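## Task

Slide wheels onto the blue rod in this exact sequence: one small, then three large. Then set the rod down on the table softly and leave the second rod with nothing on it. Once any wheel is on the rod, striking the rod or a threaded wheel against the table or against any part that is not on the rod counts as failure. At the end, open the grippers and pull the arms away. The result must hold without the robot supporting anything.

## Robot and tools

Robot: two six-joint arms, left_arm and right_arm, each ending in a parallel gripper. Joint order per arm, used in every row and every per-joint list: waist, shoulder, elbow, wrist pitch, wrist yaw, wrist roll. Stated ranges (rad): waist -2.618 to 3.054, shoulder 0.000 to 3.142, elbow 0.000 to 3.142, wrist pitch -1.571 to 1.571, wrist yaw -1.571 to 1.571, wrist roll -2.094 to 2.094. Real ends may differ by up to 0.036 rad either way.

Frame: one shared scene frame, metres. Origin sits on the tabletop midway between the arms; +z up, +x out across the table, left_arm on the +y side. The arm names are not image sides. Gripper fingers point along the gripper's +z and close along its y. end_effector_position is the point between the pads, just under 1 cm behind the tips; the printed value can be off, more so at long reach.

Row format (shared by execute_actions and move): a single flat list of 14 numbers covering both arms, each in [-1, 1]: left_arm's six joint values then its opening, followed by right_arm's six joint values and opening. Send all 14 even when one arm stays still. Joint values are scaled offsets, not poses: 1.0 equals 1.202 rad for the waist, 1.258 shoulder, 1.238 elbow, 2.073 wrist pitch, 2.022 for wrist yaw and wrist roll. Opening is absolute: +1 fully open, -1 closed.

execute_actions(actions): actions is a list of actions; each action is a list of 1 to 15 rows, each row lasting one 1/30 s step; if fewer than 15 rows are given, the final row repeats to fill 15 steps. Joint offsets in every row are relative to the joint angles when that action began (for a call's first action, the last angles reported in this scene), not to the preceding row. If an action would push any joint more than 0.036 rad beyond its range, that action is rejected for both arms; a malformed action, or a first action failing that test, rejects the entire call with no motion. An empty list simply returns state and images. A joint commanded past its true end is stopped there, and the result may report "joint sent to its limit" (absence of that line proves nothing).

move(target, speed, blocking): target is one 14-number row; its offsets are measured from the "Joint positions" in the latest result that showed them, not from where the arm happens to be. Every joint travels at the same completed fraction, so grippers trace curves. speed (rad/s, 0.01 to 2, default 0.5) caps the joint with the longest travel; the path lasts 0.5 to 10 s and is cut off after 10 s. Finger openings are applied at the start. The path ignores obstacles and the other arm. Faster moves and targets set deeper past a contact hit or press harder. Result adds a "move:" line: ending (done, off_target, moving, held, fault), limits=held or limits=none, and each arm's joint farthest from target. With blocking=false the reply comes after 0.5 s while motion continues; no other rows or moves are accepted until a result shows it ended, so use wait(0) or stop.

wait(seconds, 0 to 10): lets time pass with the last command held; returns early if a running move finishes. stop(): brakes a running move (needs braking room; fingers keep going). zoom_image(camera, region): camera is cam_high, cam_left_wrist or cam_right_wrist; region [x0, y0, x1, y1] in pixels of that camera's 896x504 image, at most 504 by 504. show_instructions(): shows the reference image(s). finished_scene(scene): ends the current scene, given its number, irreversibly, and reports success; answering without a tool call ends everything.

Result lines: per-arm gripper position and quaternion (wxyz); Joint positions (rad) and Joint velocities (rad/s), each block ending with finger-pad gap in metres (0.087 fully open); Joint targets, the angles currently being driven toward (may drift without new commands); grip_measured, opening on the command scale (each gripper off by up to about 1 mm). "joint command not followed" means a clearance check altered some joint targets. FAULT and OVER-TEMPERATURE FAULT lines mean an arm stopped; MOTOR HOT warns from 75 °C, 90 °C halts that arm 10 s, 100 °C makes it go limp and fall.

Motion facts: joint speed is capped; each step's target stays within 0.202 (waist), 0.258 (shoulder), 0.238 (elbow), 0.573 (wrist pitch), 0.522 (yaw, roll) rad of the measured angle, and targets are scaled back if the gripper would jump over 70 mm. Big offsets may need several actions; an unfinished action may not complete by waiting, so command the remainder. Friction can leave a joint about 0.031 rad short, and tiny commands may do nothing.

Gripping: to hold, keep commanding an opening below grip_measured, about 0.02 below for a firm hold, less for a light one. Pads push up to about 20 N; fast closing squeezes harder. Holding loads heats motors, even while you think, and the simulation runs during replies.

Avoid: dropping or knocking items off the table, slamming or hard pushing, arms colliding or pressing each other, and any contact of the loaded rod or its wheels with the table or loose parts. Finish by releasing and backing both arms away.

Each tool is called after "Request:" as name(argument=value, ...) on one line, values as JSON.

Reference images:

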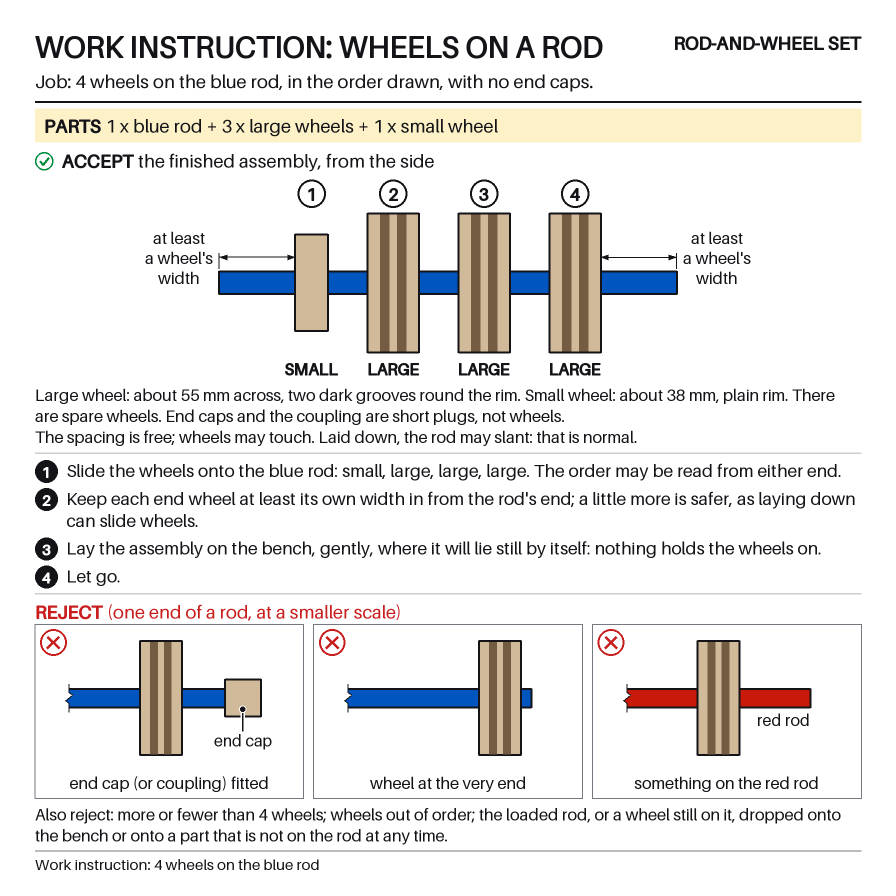

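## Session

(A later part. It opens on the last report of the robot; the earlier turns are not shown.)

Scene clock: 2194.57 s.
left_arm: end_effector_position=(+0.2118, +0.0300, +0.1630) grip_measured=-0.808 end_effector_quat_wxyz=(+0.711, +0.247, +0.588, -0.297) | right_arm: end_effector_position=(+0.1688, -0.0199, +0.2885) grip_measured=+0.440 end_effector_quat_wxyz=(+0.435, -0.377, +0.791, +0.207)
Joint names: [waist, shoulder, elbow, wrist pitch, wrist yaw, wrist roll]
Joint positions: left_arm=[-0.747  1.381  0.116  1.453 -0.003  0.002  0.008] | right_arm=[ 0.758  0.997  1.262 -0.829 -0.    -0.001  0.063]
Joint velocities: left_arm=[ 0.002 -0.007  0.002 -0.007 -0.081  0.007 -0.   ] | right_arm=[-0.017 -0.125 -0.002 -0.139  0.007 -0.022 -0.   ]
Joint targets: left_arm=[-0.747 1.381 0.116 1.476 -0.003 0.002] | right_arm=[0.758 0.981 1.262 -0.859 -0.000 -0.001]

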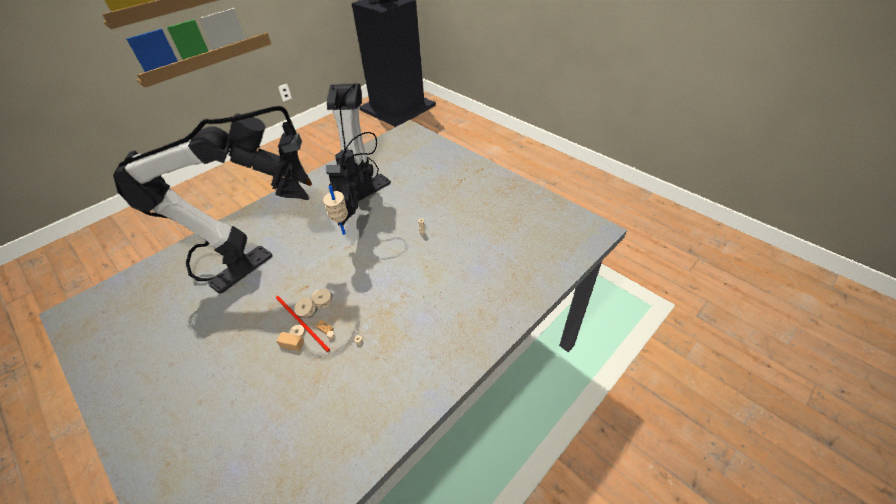

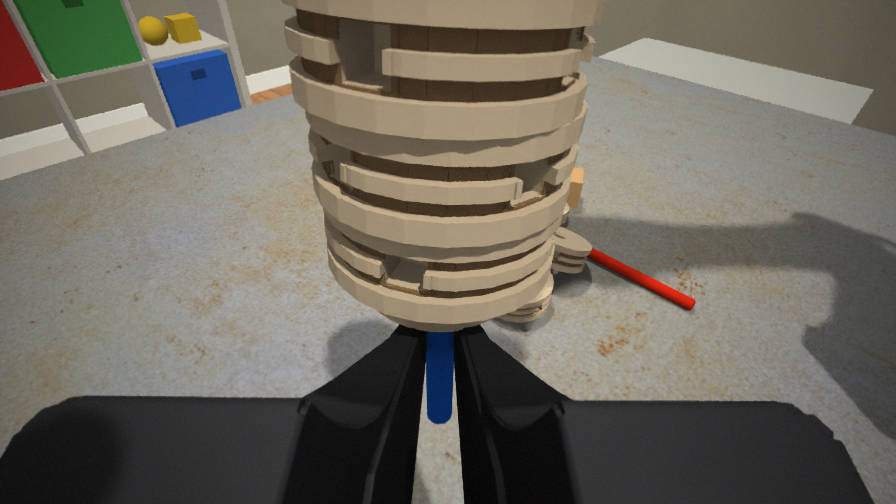

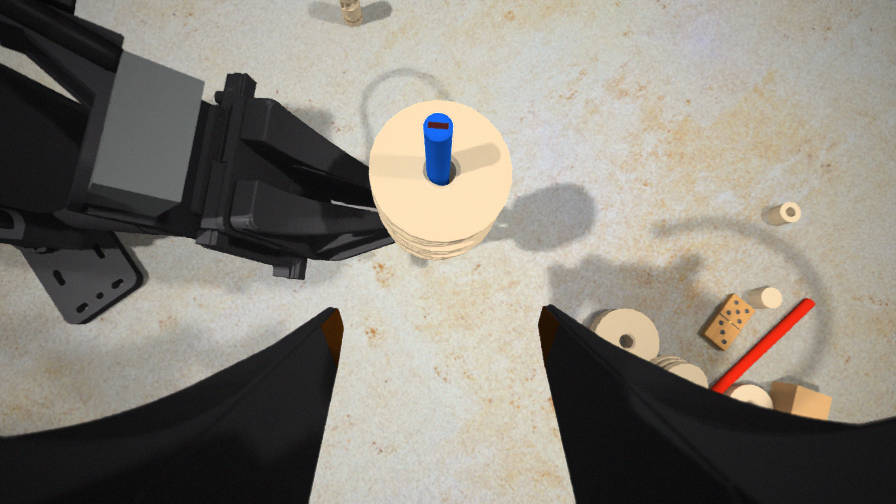

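Request:
move(target=[0.1697,0.0332,0.4688,-0.6361,0,0,-0.92,-0.7488,-0.1987,-0.21,0.04,0,0,0.44], speed=0.5)

Scene clock: 2307.33 s.
left_arm: end_effector_position=(+0.2782, +0.0676, +0.0772) grip_measured=-0.808 end_effector_quat_wxyz=(+0.442, +0.263, +0.847, -0.135) | right_arm: end_effector_position=(+0.2366, -0.2428, +0.2550) grip_measured=+0.440 end_effector_quat_wxyz=(+0.502, +0.001, +0.865, -0.001)
Joint names: [waist, shoulder, elbow, wrist pitch, wrist yaw, wrist roll]
Joint positions: left_arm=[-0.552  1.413  0.677  0.126 -0.003  0.002  0.008] | right_arm=[-0.134  0.766  1.014 -0.768 -0.    -0.001  0.063]
Joint velocities: left_arm=[ 0.012 -0.012  0.007 -0.051 -0.051 -0.007  0.   ] | right_arm=[ 0.012 -0.012  0.012  0.095 -0.037  0.007 -0.   ]
Joint targets: left_arm=[-0.543 1.423 0.697 0.134 -0.003 0.002] | right_arm=[-0.142 0.748 1.002 -0.746 -0.000 -0.001]
move: off_target (right_arm); limits=none; left_arm: farthest joint: the elbow, 0.019 radians from its target (0.580 radians at the start); right_arm: farthest joint: the wrist pitch, 0.022 radians from its target (0.104 radians at the start)

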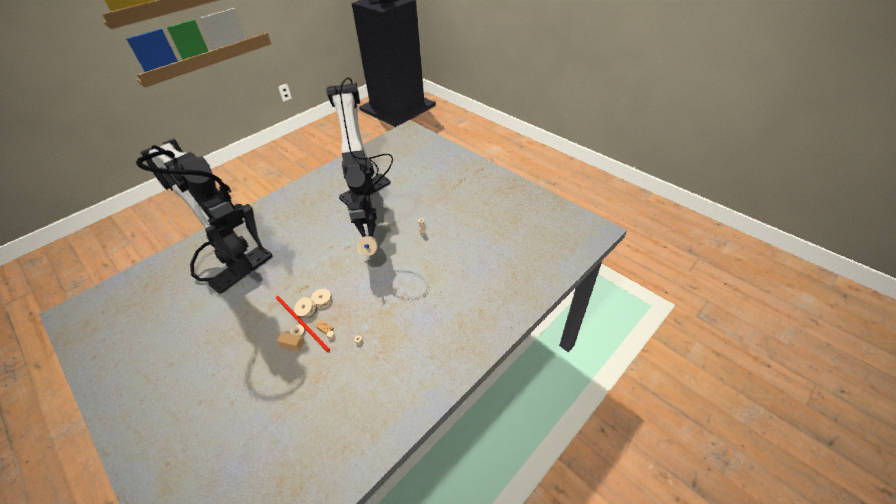

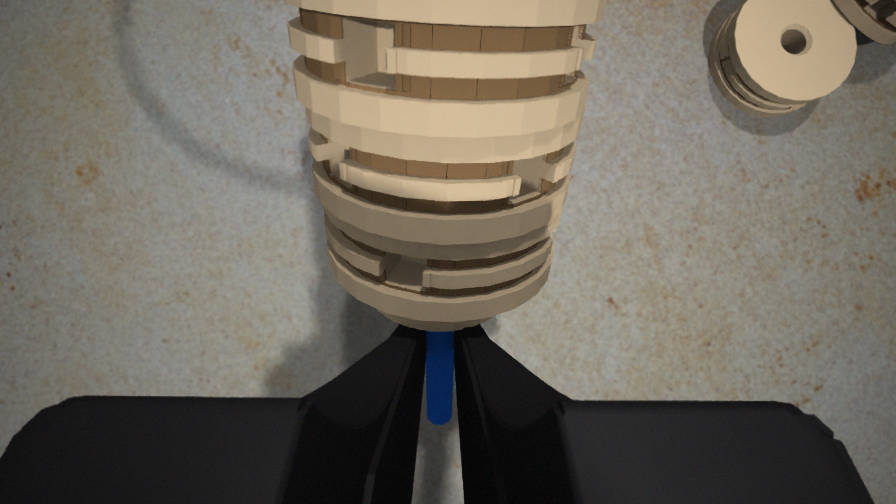

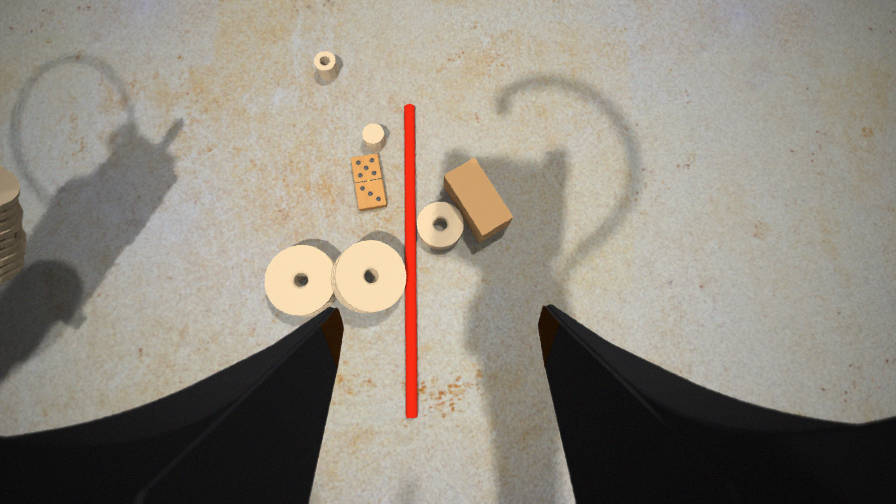

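Request:
move(target=[0,0.3099,0.4911,-0.4473,0,0,-0.92,0,0,0,0.005,0,0,0.44], speed=0.4)

Scene clock: 2314.67 s.
left_arm: end_effector_position=(+0.2450, +0.0904, +0.0476) grip_measured=-0.808 end_effector_quat_wxyz=(+0.118, +0.294, +0.948, -0.035) | right_arm: end_effector_position=(+0.2366, -0.2428, +0.2550) grip_measured=+0.440 end_effector_quat_wxyz=(+0.502, +0.001, +0.865, -0.001)
Joint names: [waist, shoulder, elbow, wrist pitch, wrist yaw, wrist roll]
Joint positions: left_arm=[-0.552  1.792  1.266 -0.796 -0.003  0.002  0.008] | right_arm=[-0.134  0.766  1.014 -0.768 -0.    -0.001  0.063]
Joint velocities: left_arm=[-0.007  0.002 -0.007 -0.081  0.007 -0.022  0.001] | right_arm=[-0.007 -0.007 -0.022  0.037 -0.051  0.007 -0.   ]
Joint targets: left_arm=[-0.552 1.803 1.285 -0.801 -0.003 0.002] | right_arm=[-0.134 0.766 1.014 -0.758 -0.000 -0.001]
move: done; limits=none; left_arm: farthest joint: the elbow, 0.019 radians from its target (0.608 radians at the start); right_arm: farthest joint: the wrist pitch, 0.010 radians from its target (0.010 radians at the start)

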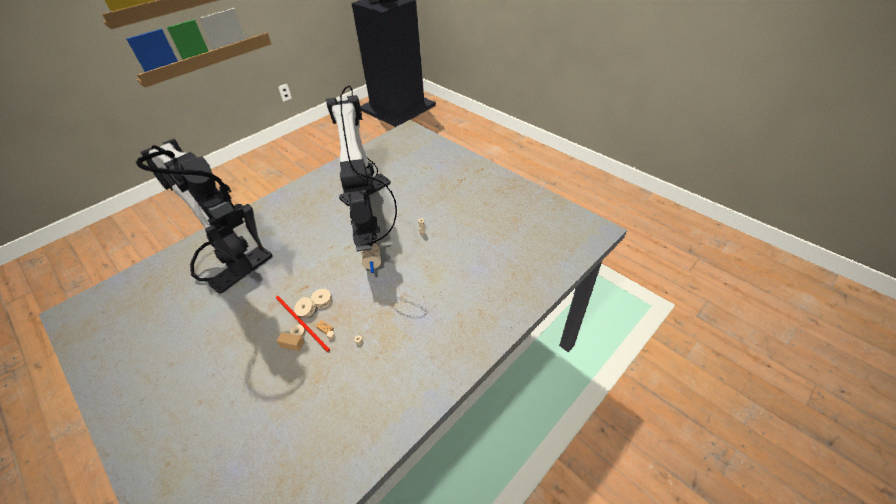

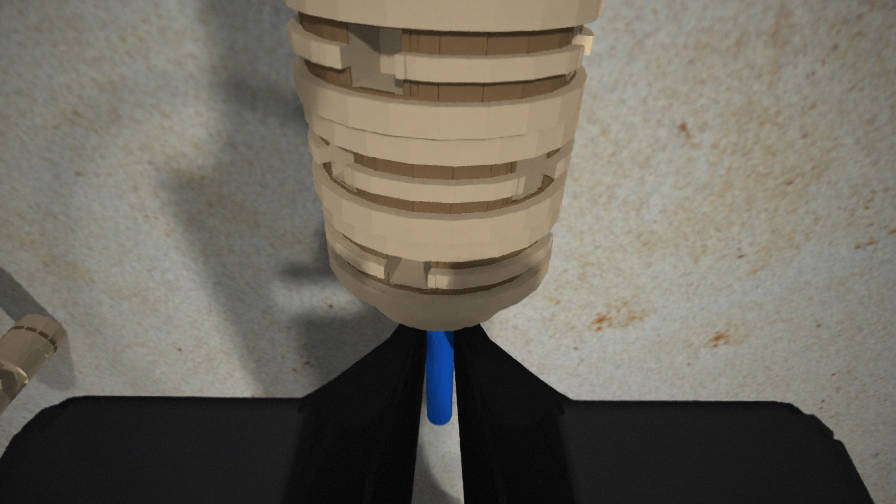

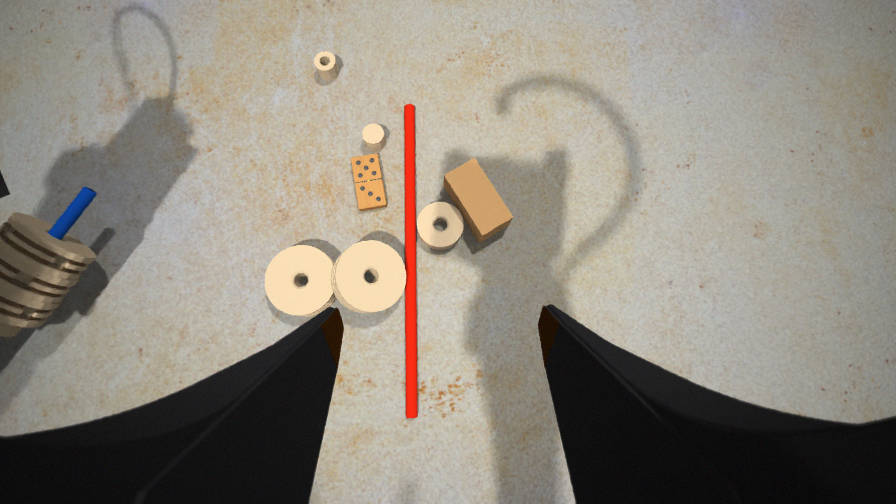

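Request:
execute_actions(actions=[[[0,0.0100,0.010,0,0,0,-0.92,0,0,0,0.005,0,0,0.44],[0,0.0113,0.010,0,0,0,-0.92,0,0,0,0.005,0,0,0.44],[0,0.0128,0.010,0,0,0,-0.92,0,0,0,0.005,0,0,0.44],[0,0.0143,0.010,0,0,0,-0.92,0,0,0,0.005,0,0,0.44],[0,0.0158,0.010,0,0,0,-0.92,0,0,0,0.005,0,0,0.44],[0,0.0173,0.010,0,0,0,-0.92,0,0,0,0.005,0,0,0.44],[0,0.0188,0.010,0,0,0,-0.92,0,0,0,0.005,0,0,0.44],[0,0.0203,0.010,0,0,0,-0.92,0,0,0,0.005,0,0,0.44],[0,0.0218,0.010,0,0,0,-0.92,0,0,0,0.005,0,0,0.44],[0,0.0232,0.010,0,0,0,-0.92,0,0,0,0.005,0,0,0.44],[0,0.0245,0.010,0,0,0,-0.92,0,0,0,0.005,0,0,0.44],[0,0.0257,0.010,0,0,0,-0.92,0,0,0,0.005,0,0,0.44],[0,0.0268,0.010,0,0,0,-0.92,0,0,0,0.005,0,0,0.44],[0,0.0278,0.010,0,0,0,-0.92,0,0,0,0.005,0,0,0.44],[0,0.0286,0.010,0,0,0,-0.92,0,0,0,0.005,0,0,0.44]],[[0,0.0105,0.010,0,0,0,-0.92,0,0,0,0.005,0,0,0.44],[0,0.0110,0.010,0,0,0,-0.92,0,0,0,0.005,0,0,0.44],[0,0.0115,0.010,0,0,0,-0.92,0,0,0,0.005,0,0,0.44],[0,0.0120,0.010,0,0,0,-0.92,0,0,0,0.005,0,0,0.44],[0,0.0125,0.010,0,0,0,-0.92,0,0,0,0.005,0,0,0.44],[0,0.0130,0.010,0,0,0,-0.92,0,0,0,0.005,0,0,0.44],[0,0.0135,0.010,0,0,0,-0.92,0,0,0,0.005,0,0,0.44],[0,0.0140,0.010,0,0,0,-0.92,0,0,0,0.005,0,0,0.44],[0,0.0145,0.010,0,0,0,-0.92,0,0,0,0.005,0,0,0.44],[0,0.0150,0.010,0,0,0,-0.92,0,0,0,0.005,0,0,0.44],[0,0.0155,0.010,0,0,0,-0.92,0,0,0,0.005,0,0,0.44],[0,0.0160,0.010,0,0,0,-0.92,0,0,0,0.005,0,0,0.44],[0,0.0165,0.010,0,0,0,-0.92,0,0,0,0.005,0,0,0.44]]])

Request:
zoom_image(camera="cam_high", region=[330, 220, 420, 290])

Request:
zoom_image(camera="cam_right_wrist", region=[0, 160, 160, 360])

Scene clock: 2340.37 s.
left_arm: end_effector_position=(+0.2429, +0.0918, +0.0368) grip_measured=-0.808 end_effector_quat_wxyz=(+0.102, +0.295, +0.950, -0.030) | right_arm: end_effector_position=(+0.2366, -0.2428, +0.2550) grip_measured=+0.440 end_effector_quat_wxyz=(+0.502, +0.001, +0.865, -0.001)
Joint names: [waist, shoulder, elbow, wrist pitch, wrist yaw, wrist roll]
Joint positions: left_arm=[-0.552  1.826  1.266 -0.797 -0.003  0.002  0.008] | right_arm=[-0.134  0.766  1.014 -0.768 -0.    -0.001  0.063]
Joint velocities: left_arm=[-0.007  0.022 -0.002 -0.037 -0.007  0.037  0.   ] | right_arm=[-0.002 -0.002  0.007 -0.007 -0.066  0.037 -0.001]
Joint targets: left_arm=[-0.552 1.837 1.278 -0.797 -0.003 0.002] | right_arm=[-0.134 0.766 1.014 -0.758 -0.000 -0.001]

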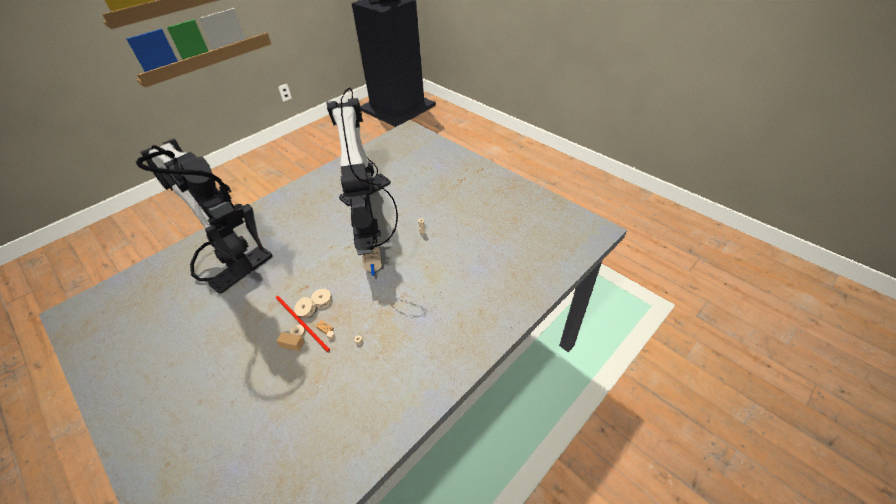

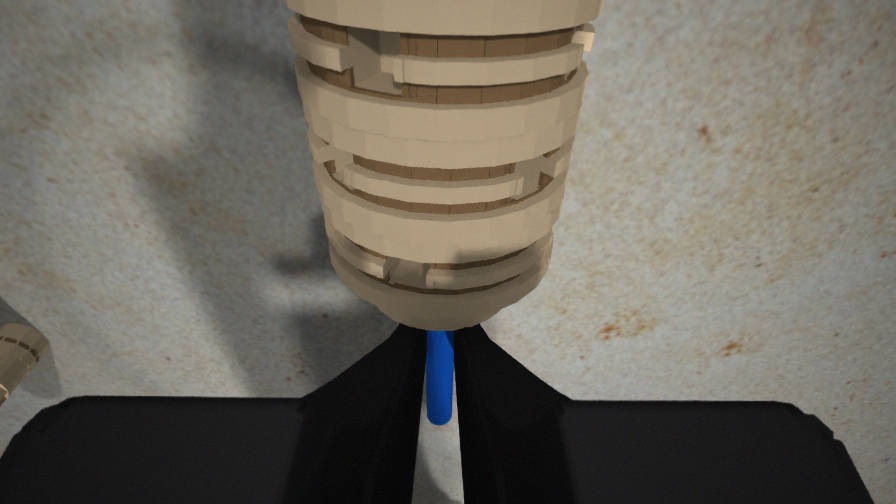

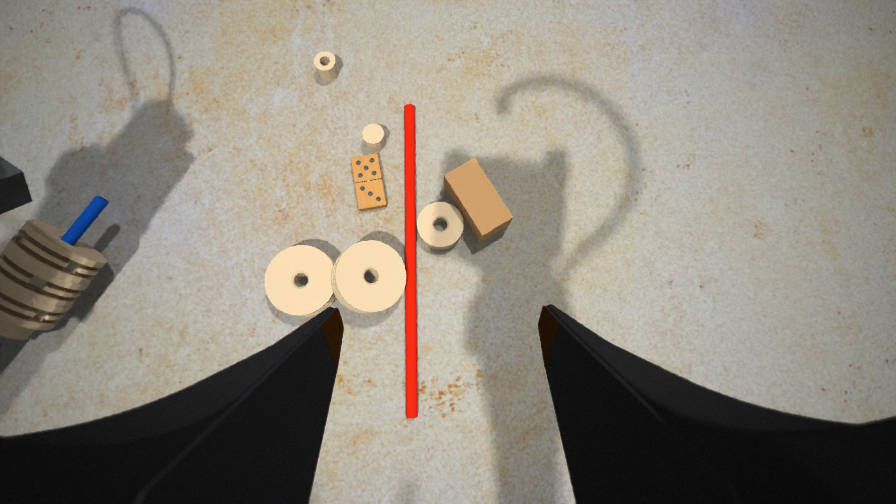

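Region (330, 220, 420, 290) of cam_high's 896x504 image, scaled by 5.600, with more detail than that image has.

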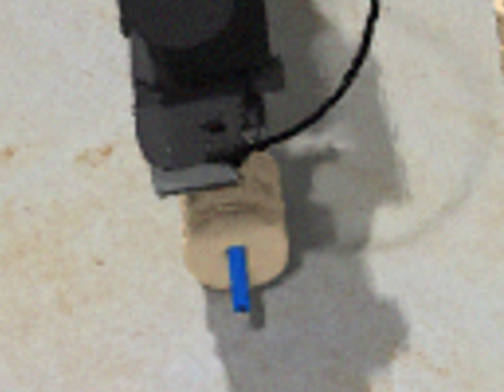

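Region (0, 160, 160, 360) of cam_right_wrist's 896x504 image, scaled by 2.520, with more detail than that image has; it fills the left 403 columns of this view, and the rest is white.

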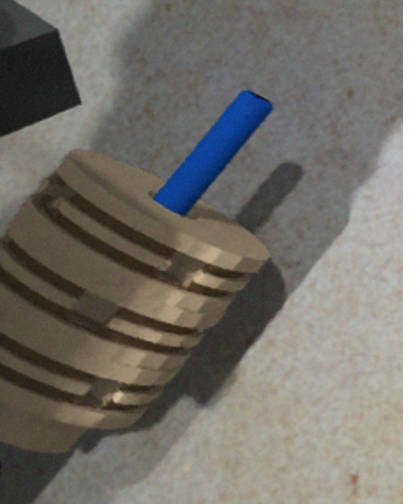

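Request:
execute_actions(actions=[[[0,0.0092,0.010,0,0,0,-0.92,0,0,0,0.005,0,0,0.44],[0,0.0097,0.010,0,0,0,-0.92,0,0,0,0.005,0,0,0.44],[0,0.0102,0.010,0,0,0,-0.92,0,0,0,0.005,0,0,0.44],[0,0.0107,0.010,0,0,0,-0.92,0,0,0,0.005,0,0,0.44],[0,0.0112,0.010,0,0,0,-0.92,0,0,0,0.005,0,0,0.44],[0,0.0117,0.010,0,0,0,-0.92,0,0,0,0.005,0,0,0.44],[0,0.0122,0.010,0,0,0,-0.92,0,0,0,0.005,0,0,0.44],[0,0.0127,0.010,0,0,0,-0.92,0,0,0,0.005,0,0,0.44],[0,0.0132,0.010,0,0,0,-0.92,0,0,0,0.005,0,0,0.44],[0,0.0137,0.010,0,0,0,-0.92,0,0,0,0.005,0,0,0.44],[0,0.0142,0.010,0,0,0,-0.92,0,0,0,0.005,0,0,0.44],[0,0.0147,0.010,0,0,0,-0.92,0,0,0,0.005,0,0,0.44],[0,0.0152,0.010,0,0,0,-0.92,0,0,0,0.005,0,0,0.44]]])

Request:
zoom_image(camera="cam_right_wrist", region=[0, 160, 160, 360])

Scene clock: 2353.37 s.
left_arm: end_effector_position=(+0.2426, +0.0921, +0.0349) grip_measured=-0.808 end_effector_quat_wxyz=(+0.099, +0.295, +0.950, -0.029) | right_arm: end_effector_position=(+0.2366, -0.2428, +0.2550) grip_measured=+0.440 end_effector_quat_wxyz=(+0.502, +0.001, +0.865, -0.001)
Joint names: [waist, shoulder, elbow, wrist pitch, wrist yaw, wrist roll]
Joint positions: left_arm=[-0.552  1.832  1.266 -0.797 -0.003  0.002  0.008] | right_arm=[-0.134  0.766  1.014 -0.768 -0.    -0.001  0.063]
Joint velocities: left_arm=[ 0.007  0.042 -0.012  0.022 -0.022 -0.007 -0.001] | right_arm=[ 0.002  0.002 -0.012 -0.007  0.051 -0.081 -0.001]
Joint targets: left_arm=[-0.552 1.845 1.278 -0.797 -0.003 0.002] | right_arm=[-0.134 0.766 1.014 -0.758 -0.000 -0.001]

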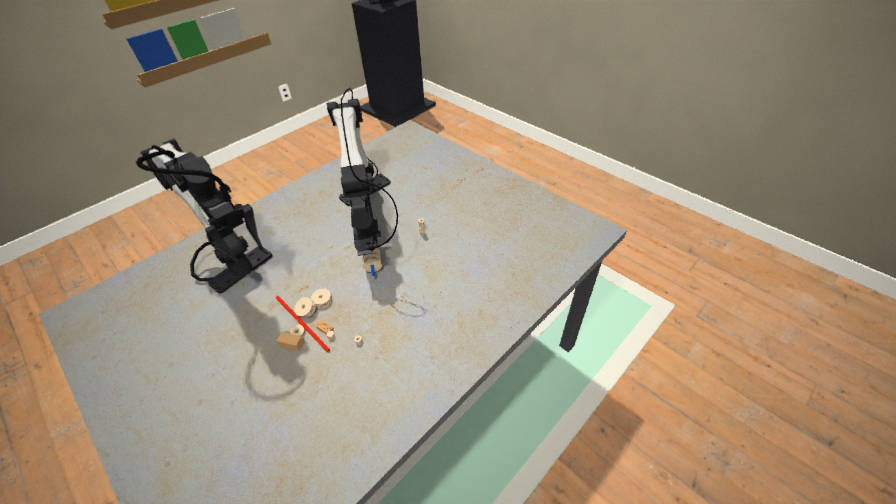

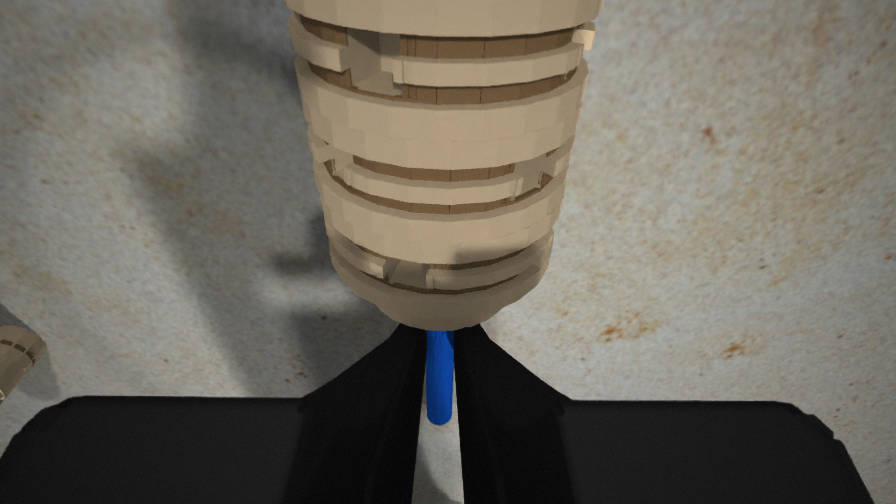

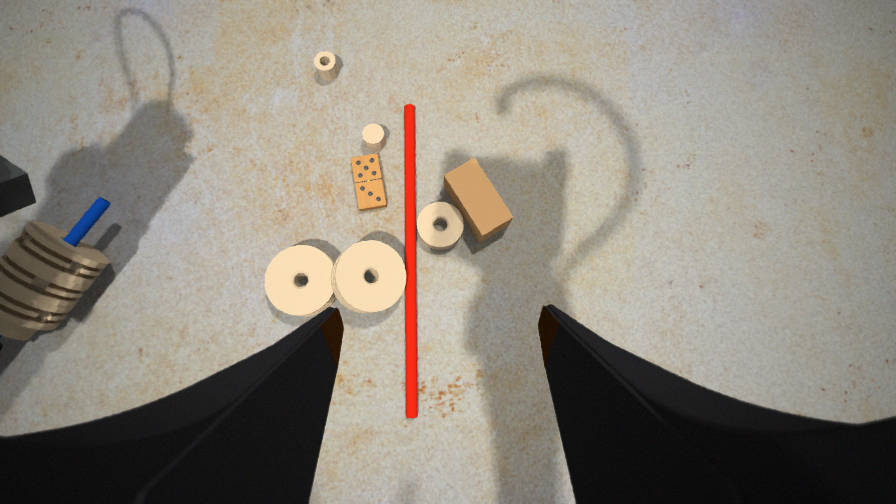

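Region (0, 160, 160, 360) of cam_right_wrist's 896x504 image, scaled by 2.520, with more detail than that image has; it fills the left 403 columns of this view, and the rest is white.

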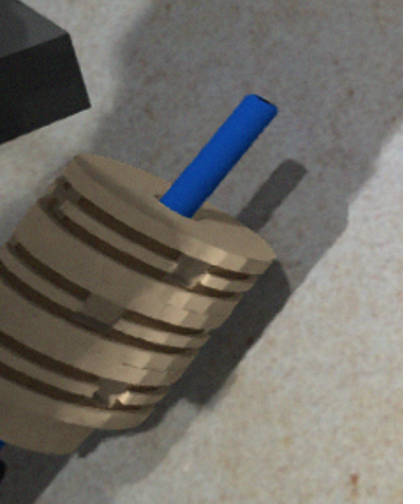

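Request:
execute_actions(actions=[[[0,0.0100,0.010,0,0,0,-0.92,0,0,0,0.005,0,0,0.44],[0,0.0105,0.010,0,0,0,-0.92,0,0,0,0.005,0,0,0.44],[0,0.0110,0.010,0,0,0,-0.92,0,0,0,0.005,0,0,0.44],[0,0.0115,0.010,0,0,0,-0.92,0,0,0,0.005,0,0,0.44],[0,0.0120,0.010,0,0,0,-0.92,0,0,0,0.005,0,0,0.44],[0,0.0125,0.010,0,0,0,-0.92,0,0,0,0.005,0,0,0.44],[0,0.0130,0.010,0,0,0,-0.92,0,0,0,0.005,0,0,0.44],[0,0.0135,0.010,0,0,0,-0.92,0,0,0,0.005,0,0,0.44],[0,0.0140,0.010,0,0,0,-0.92,0,0,0,0.005,0,0,0.44],[0,0.0145,0.010,0,0,0,-0.92,0,0,0,0.005,0,0,0.44],[0,0.0150,0.010,0,0,0,-0.92,0,0,0,0.005,0,0,0.44],[0,0.0155,0.010,0,0,0,-0.92,0,0,0,0.005,0,0,0.44]]])

Request:
zoom_image(camera="cam_right_wrist", region=[0, 160, 160, 360])

Scene clock: 2364.97 s.
left_arm: end_effector_position=(+0.2423, +0.0922, +0.0338) grip_measured=-0.808 end_effector_quat_wxyz=(+0.098, +0.295, +0.950, -0.029) | right_arm: end_effector_position=(+0.2366, -0.2428, +0.2550) grip_measured=+0.440 end_effector_quat_wxyz=(+0.502, +0.001, +0.865, -0.001)
Joint names: [waist, shoulder, elbow, wrist pitch, wrist yaw, wrist roll]
Joint positions: left_arm=[-0.552  1.836  1.266 -0.797 -0.003  0.002  0.008] | right_arm=[-0.134  0.766  1.014 -0.768 -0.    -0.001  0.063]
Joint velocities: left_arm=[-0.002 -0.022 -0.017 -0.007  0.066 -0.007  0.   ] | right_arm=[ 0.012 -0.002 -0.017  0.022  0.051 -0.007 -0.   ]
Joint targets: left_arm=[-0.552 1.852 1.278 -0.797 -0.003 0.002] | right_arm=[-0.134 0.766 1.014 -0.758 -0.000 -0.001]

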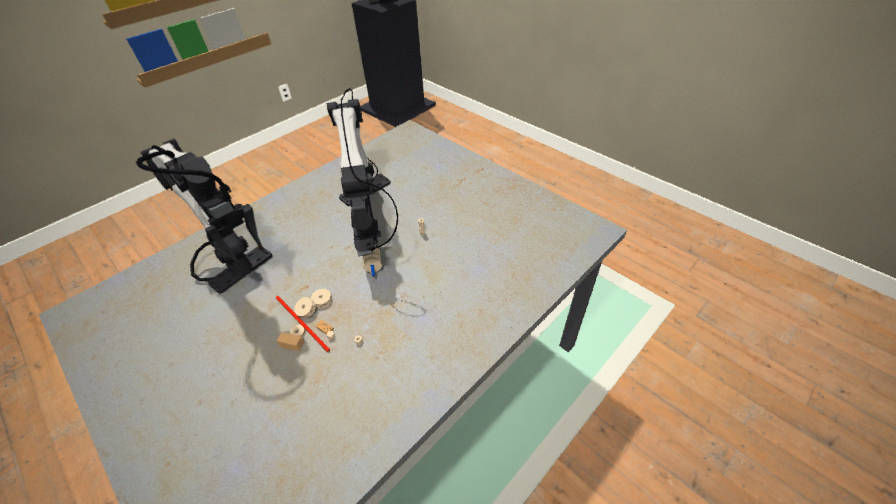

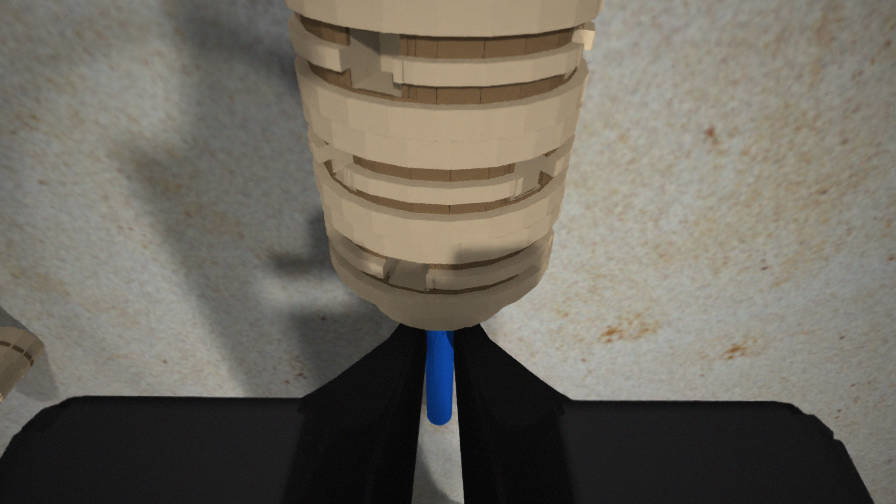

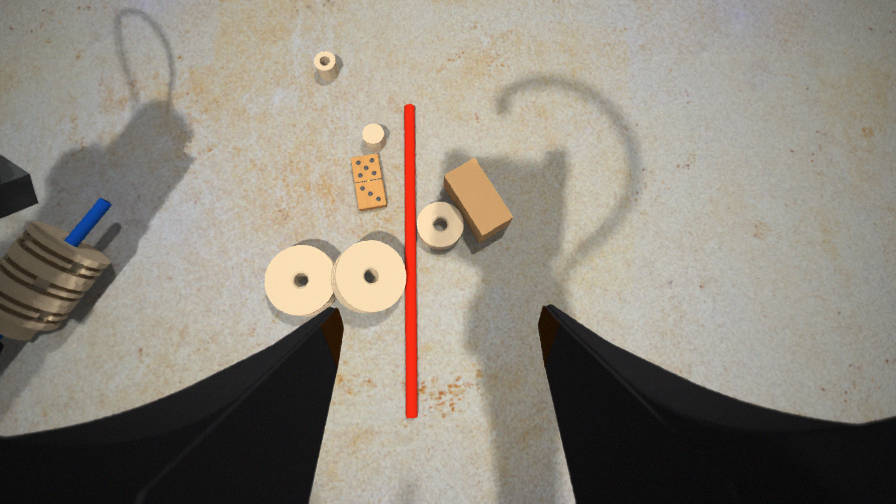

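Region (0, 160, 160, 360) of cam_right_wrist's 896x504 image, scaled by 2.520, with more detail than that image has; it fills the left 403 columns of this view, and the rest is white.

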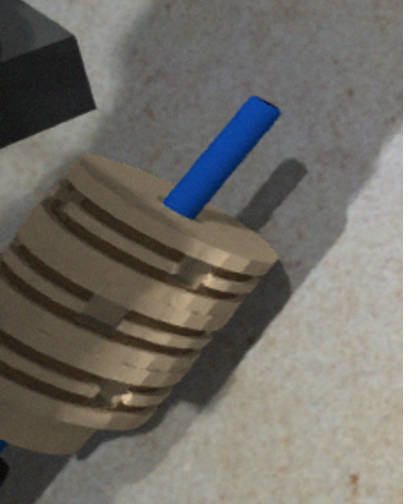

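Request:
execute_actions(actions=[[[0,0.0132,0.010,0,0,0,-0.92,0,0,0,0.005,0,0,0.44],[0,0.0138,0.010,0,0,0,-0.92,0,0,0,0.005,0,0,0.44],[0,0.0144,0.010,0,0,0,-0.92,0,0,0,0.005,0,0,0.44],[0,0.0150,0.010,0,0,0,-0.92,0,0,0,0.005,0,0,0.44],[0,0.0156,0.010,0,0,0,-0.92,0,0,0,0.005,0,0,0.44],[0,0.0162,0.010,0,0,0,-0.92,0,0,0,0.005,0,0,0.44],[0,0.0168,0.010,0,0,0,-0.92,0,0,0,0.005,0,0,0.44],[0,0.0174,0.010,0,0,0,-0.92,0,0,0,0.005,0,0,0.44],[0,0.0180,0.010,0,0,0,-0.92,0,0,0,0.005,0,0,0.44],[0,0.0186,0.010,0,0,0,-0.92,0,0,0,0.005,0,0,0.44],[0,0.0190,0.010,0,0,0,-0.92,0,0,0,0.005,0,0,0.44]]])

Request:
zoom_image(camera="cam_right_wrist", region=[0, 160, 160, 360])

Scene clock: 2374.50 s.
left_arm: end_effector_position=(+0.2415, +0.0928, +0.0299) grip_measured=-0.808 end_effector_quat_wxyz=(+0.092, +0.295, +0.951, -0.027) | right_arm: end_effector_position=(+0.2366, -0.2428, +0.2550) grip_measured=+0.440 end_effector_quat_wxyz=(+0.502, +0.001, +0.865, -0.001)
Joint names: [waist, shoulder, elbow, wrist pitch, wrist yaw, wrist roll]
Joint positions: left_arm=[-0.552  1.848  1.266 -0.797 -0.003  0.002  0.008] | right_arm=[-0.134  0.766  1.014 -0.768 -0.    -0.001  0.063]
Joint velocities: left_arm=[ 0.002  0.002 -0.007  0.022 -0.051 -0.037 -0.001] | right_arm=[-0.007 -0.012  0.002 -0.007  0.037  0.022  0.   ]
Joint targets: left_arm=[-0.552 1.860 1.278 -0.797 -0.003 0.002] | right_arm=[-0.134 0.766 1.014 -0.758 -0.000 -0.001]

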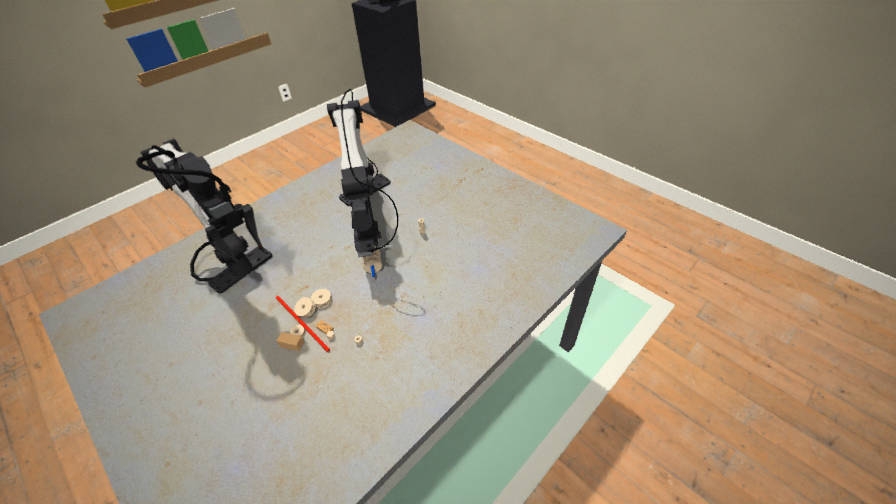

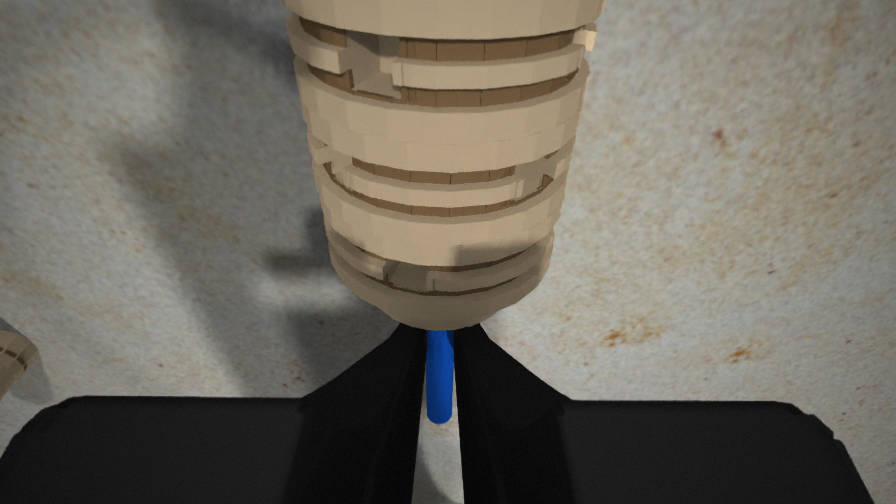

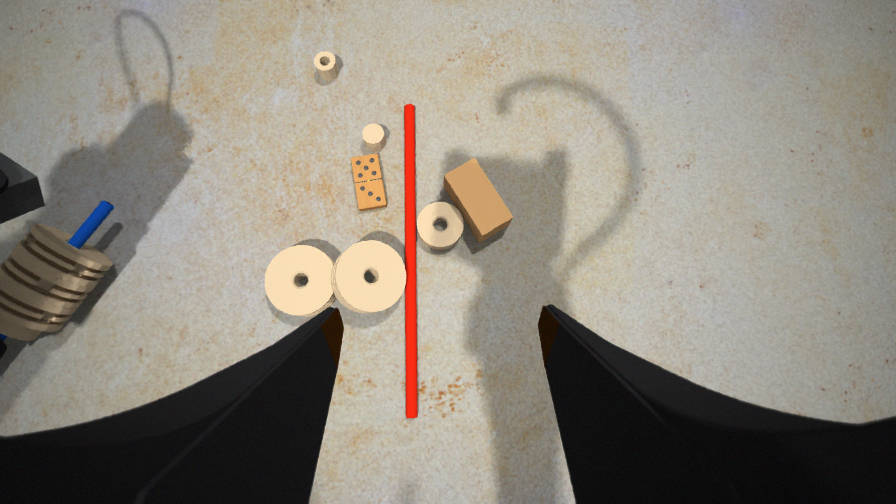

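Region (0, 160, 160, 360) of cam_right_wrist's 896x504 image, scaled by 2.520, with more detail than that image has; it fills the left 403 columns of this view, and the rest is white.

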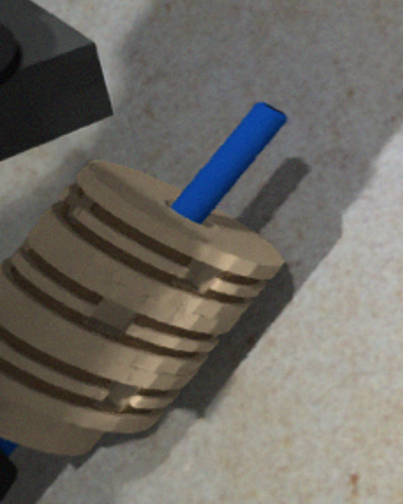

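Request:
execute_actions(actions=[[[0,0.0098,0.010,0,0,0,-0.92,0,0,0,0.005,0,0,0.44],[0,0.0102,0.010,0,0,0,-0.92,0,0,0,0.005,0,0,0.44],[0,0.0106,0.010,0,0,0,-0.92,0,0,0,0.005,0,0,0.44],[0,0.0110,0.010,0,0,0,-0.92,0,0,0,0.005,0,0,0.44],[0,0.0114,0.010,0,0,0,-0.92,0,0,0,0.005,0,0,0.44],[0,0.0118,0.010,0,0,0,-0.92,0,0,0,0.005,0,0,0.44],[0,0.0122,0.010,0,0,0,-0.92,0,0,0,0.005,0,0,0.44],[0,0.0126,0.010,0,0,0,-0.92,0,0,0,0.005,0,0,0.44],[0,0.0130,0.010,0,0,0,-0.92,0,0,0,0.005,0,0,0.44],[0,0.0134,0.010,0,0,0,-0.92,0,0,0,0.005,0,0,0.44],[0,0.0138,0.010,0,0,0,-0.92,0,0,0,0.005,0,0,0.44],[0,0.0142,0.010,0,0,0,-0.92,0,0,0,0.005,0,0,0.44]]])

Request:
zoom_image(camera="cam_right_wrist", region=[0, 160, 160, 360])

Scene clock: 2385.77 s.
left_arm: end_effector_position=(+0.2415, +0.0928, +0.0299) grip_measured=-0.808 end_effector_quat_wxyz=(+0.092, +0.295, +0.951, -0.027) | right_arm: end_effector_position=(+0.2366, -0.2428, +0.2550) grip_measured=+0.440 end_effector_quat_wxyz=(+0.502, +0.001, +0.865, -0.001)
Joint names: [waist, shoulder, elbow, wrist pitch, wrist yaw, wrist roll]
Joint positions: left_arm=[-0.552  1.848  1.266 -0.797 -0.003  0.002  0.008] | right_arm=[-0.134  0.766  1.014 -0.768 -0.    -0.001  0.063]
Joint velocities: left_arm=[-0.007  0.022 -0.022  0.022 -0.007 -0.037  0.   ] | right_arm=[-0.022 -0.007 -0.022 -0.037 -0.051 -0.007  0.   ]
Joint targets: left_arm=[-0.552 1.866 1.278 -0.797 -0.003 0.002] | right_arm=[-0.134 0.766 1.014 -0.758 -0.000 -0.001]

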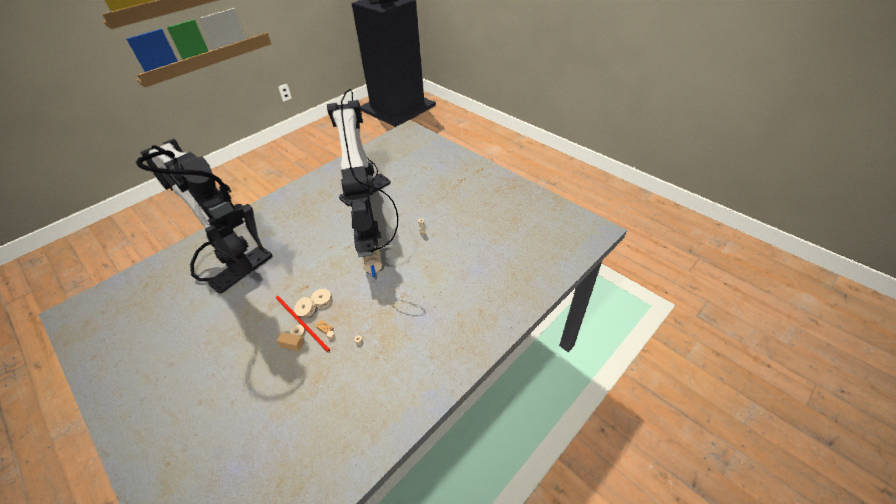

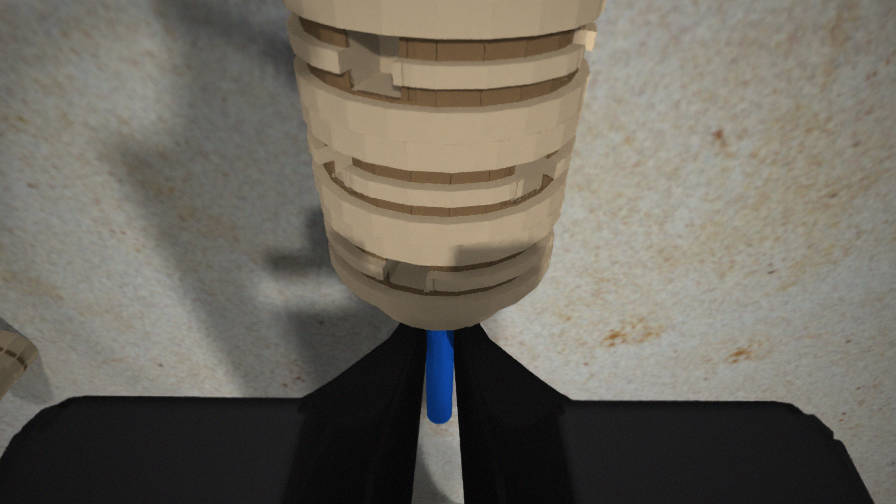

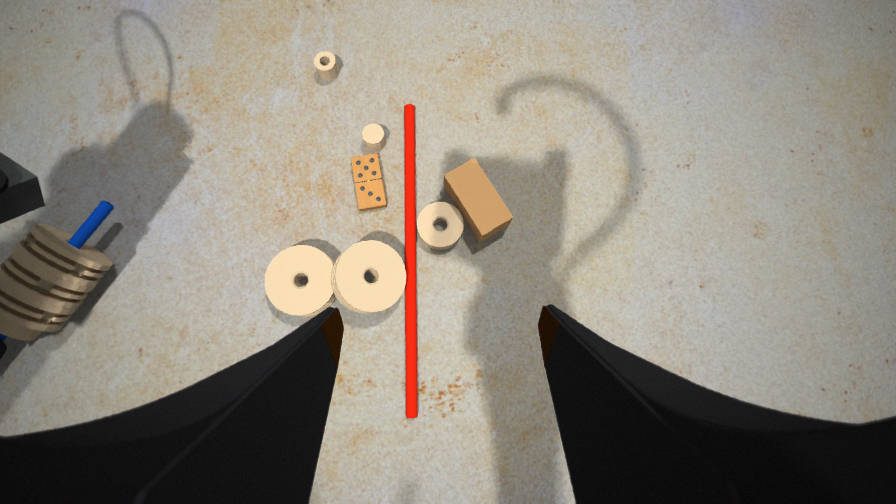

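Region (0, 160, 160, 360) of cam_right_wrist's 896x504 image, scaled by 2.520, with more detail than that image has; it fills the left 403 columns of this view, and the rest is white.

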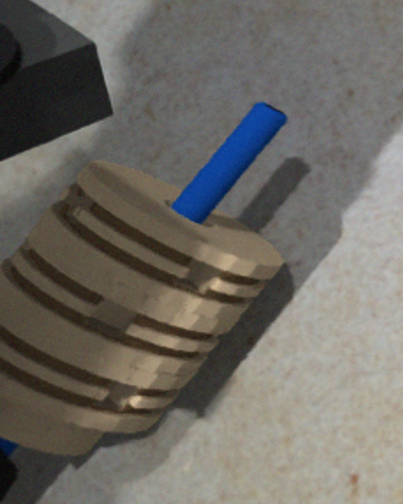

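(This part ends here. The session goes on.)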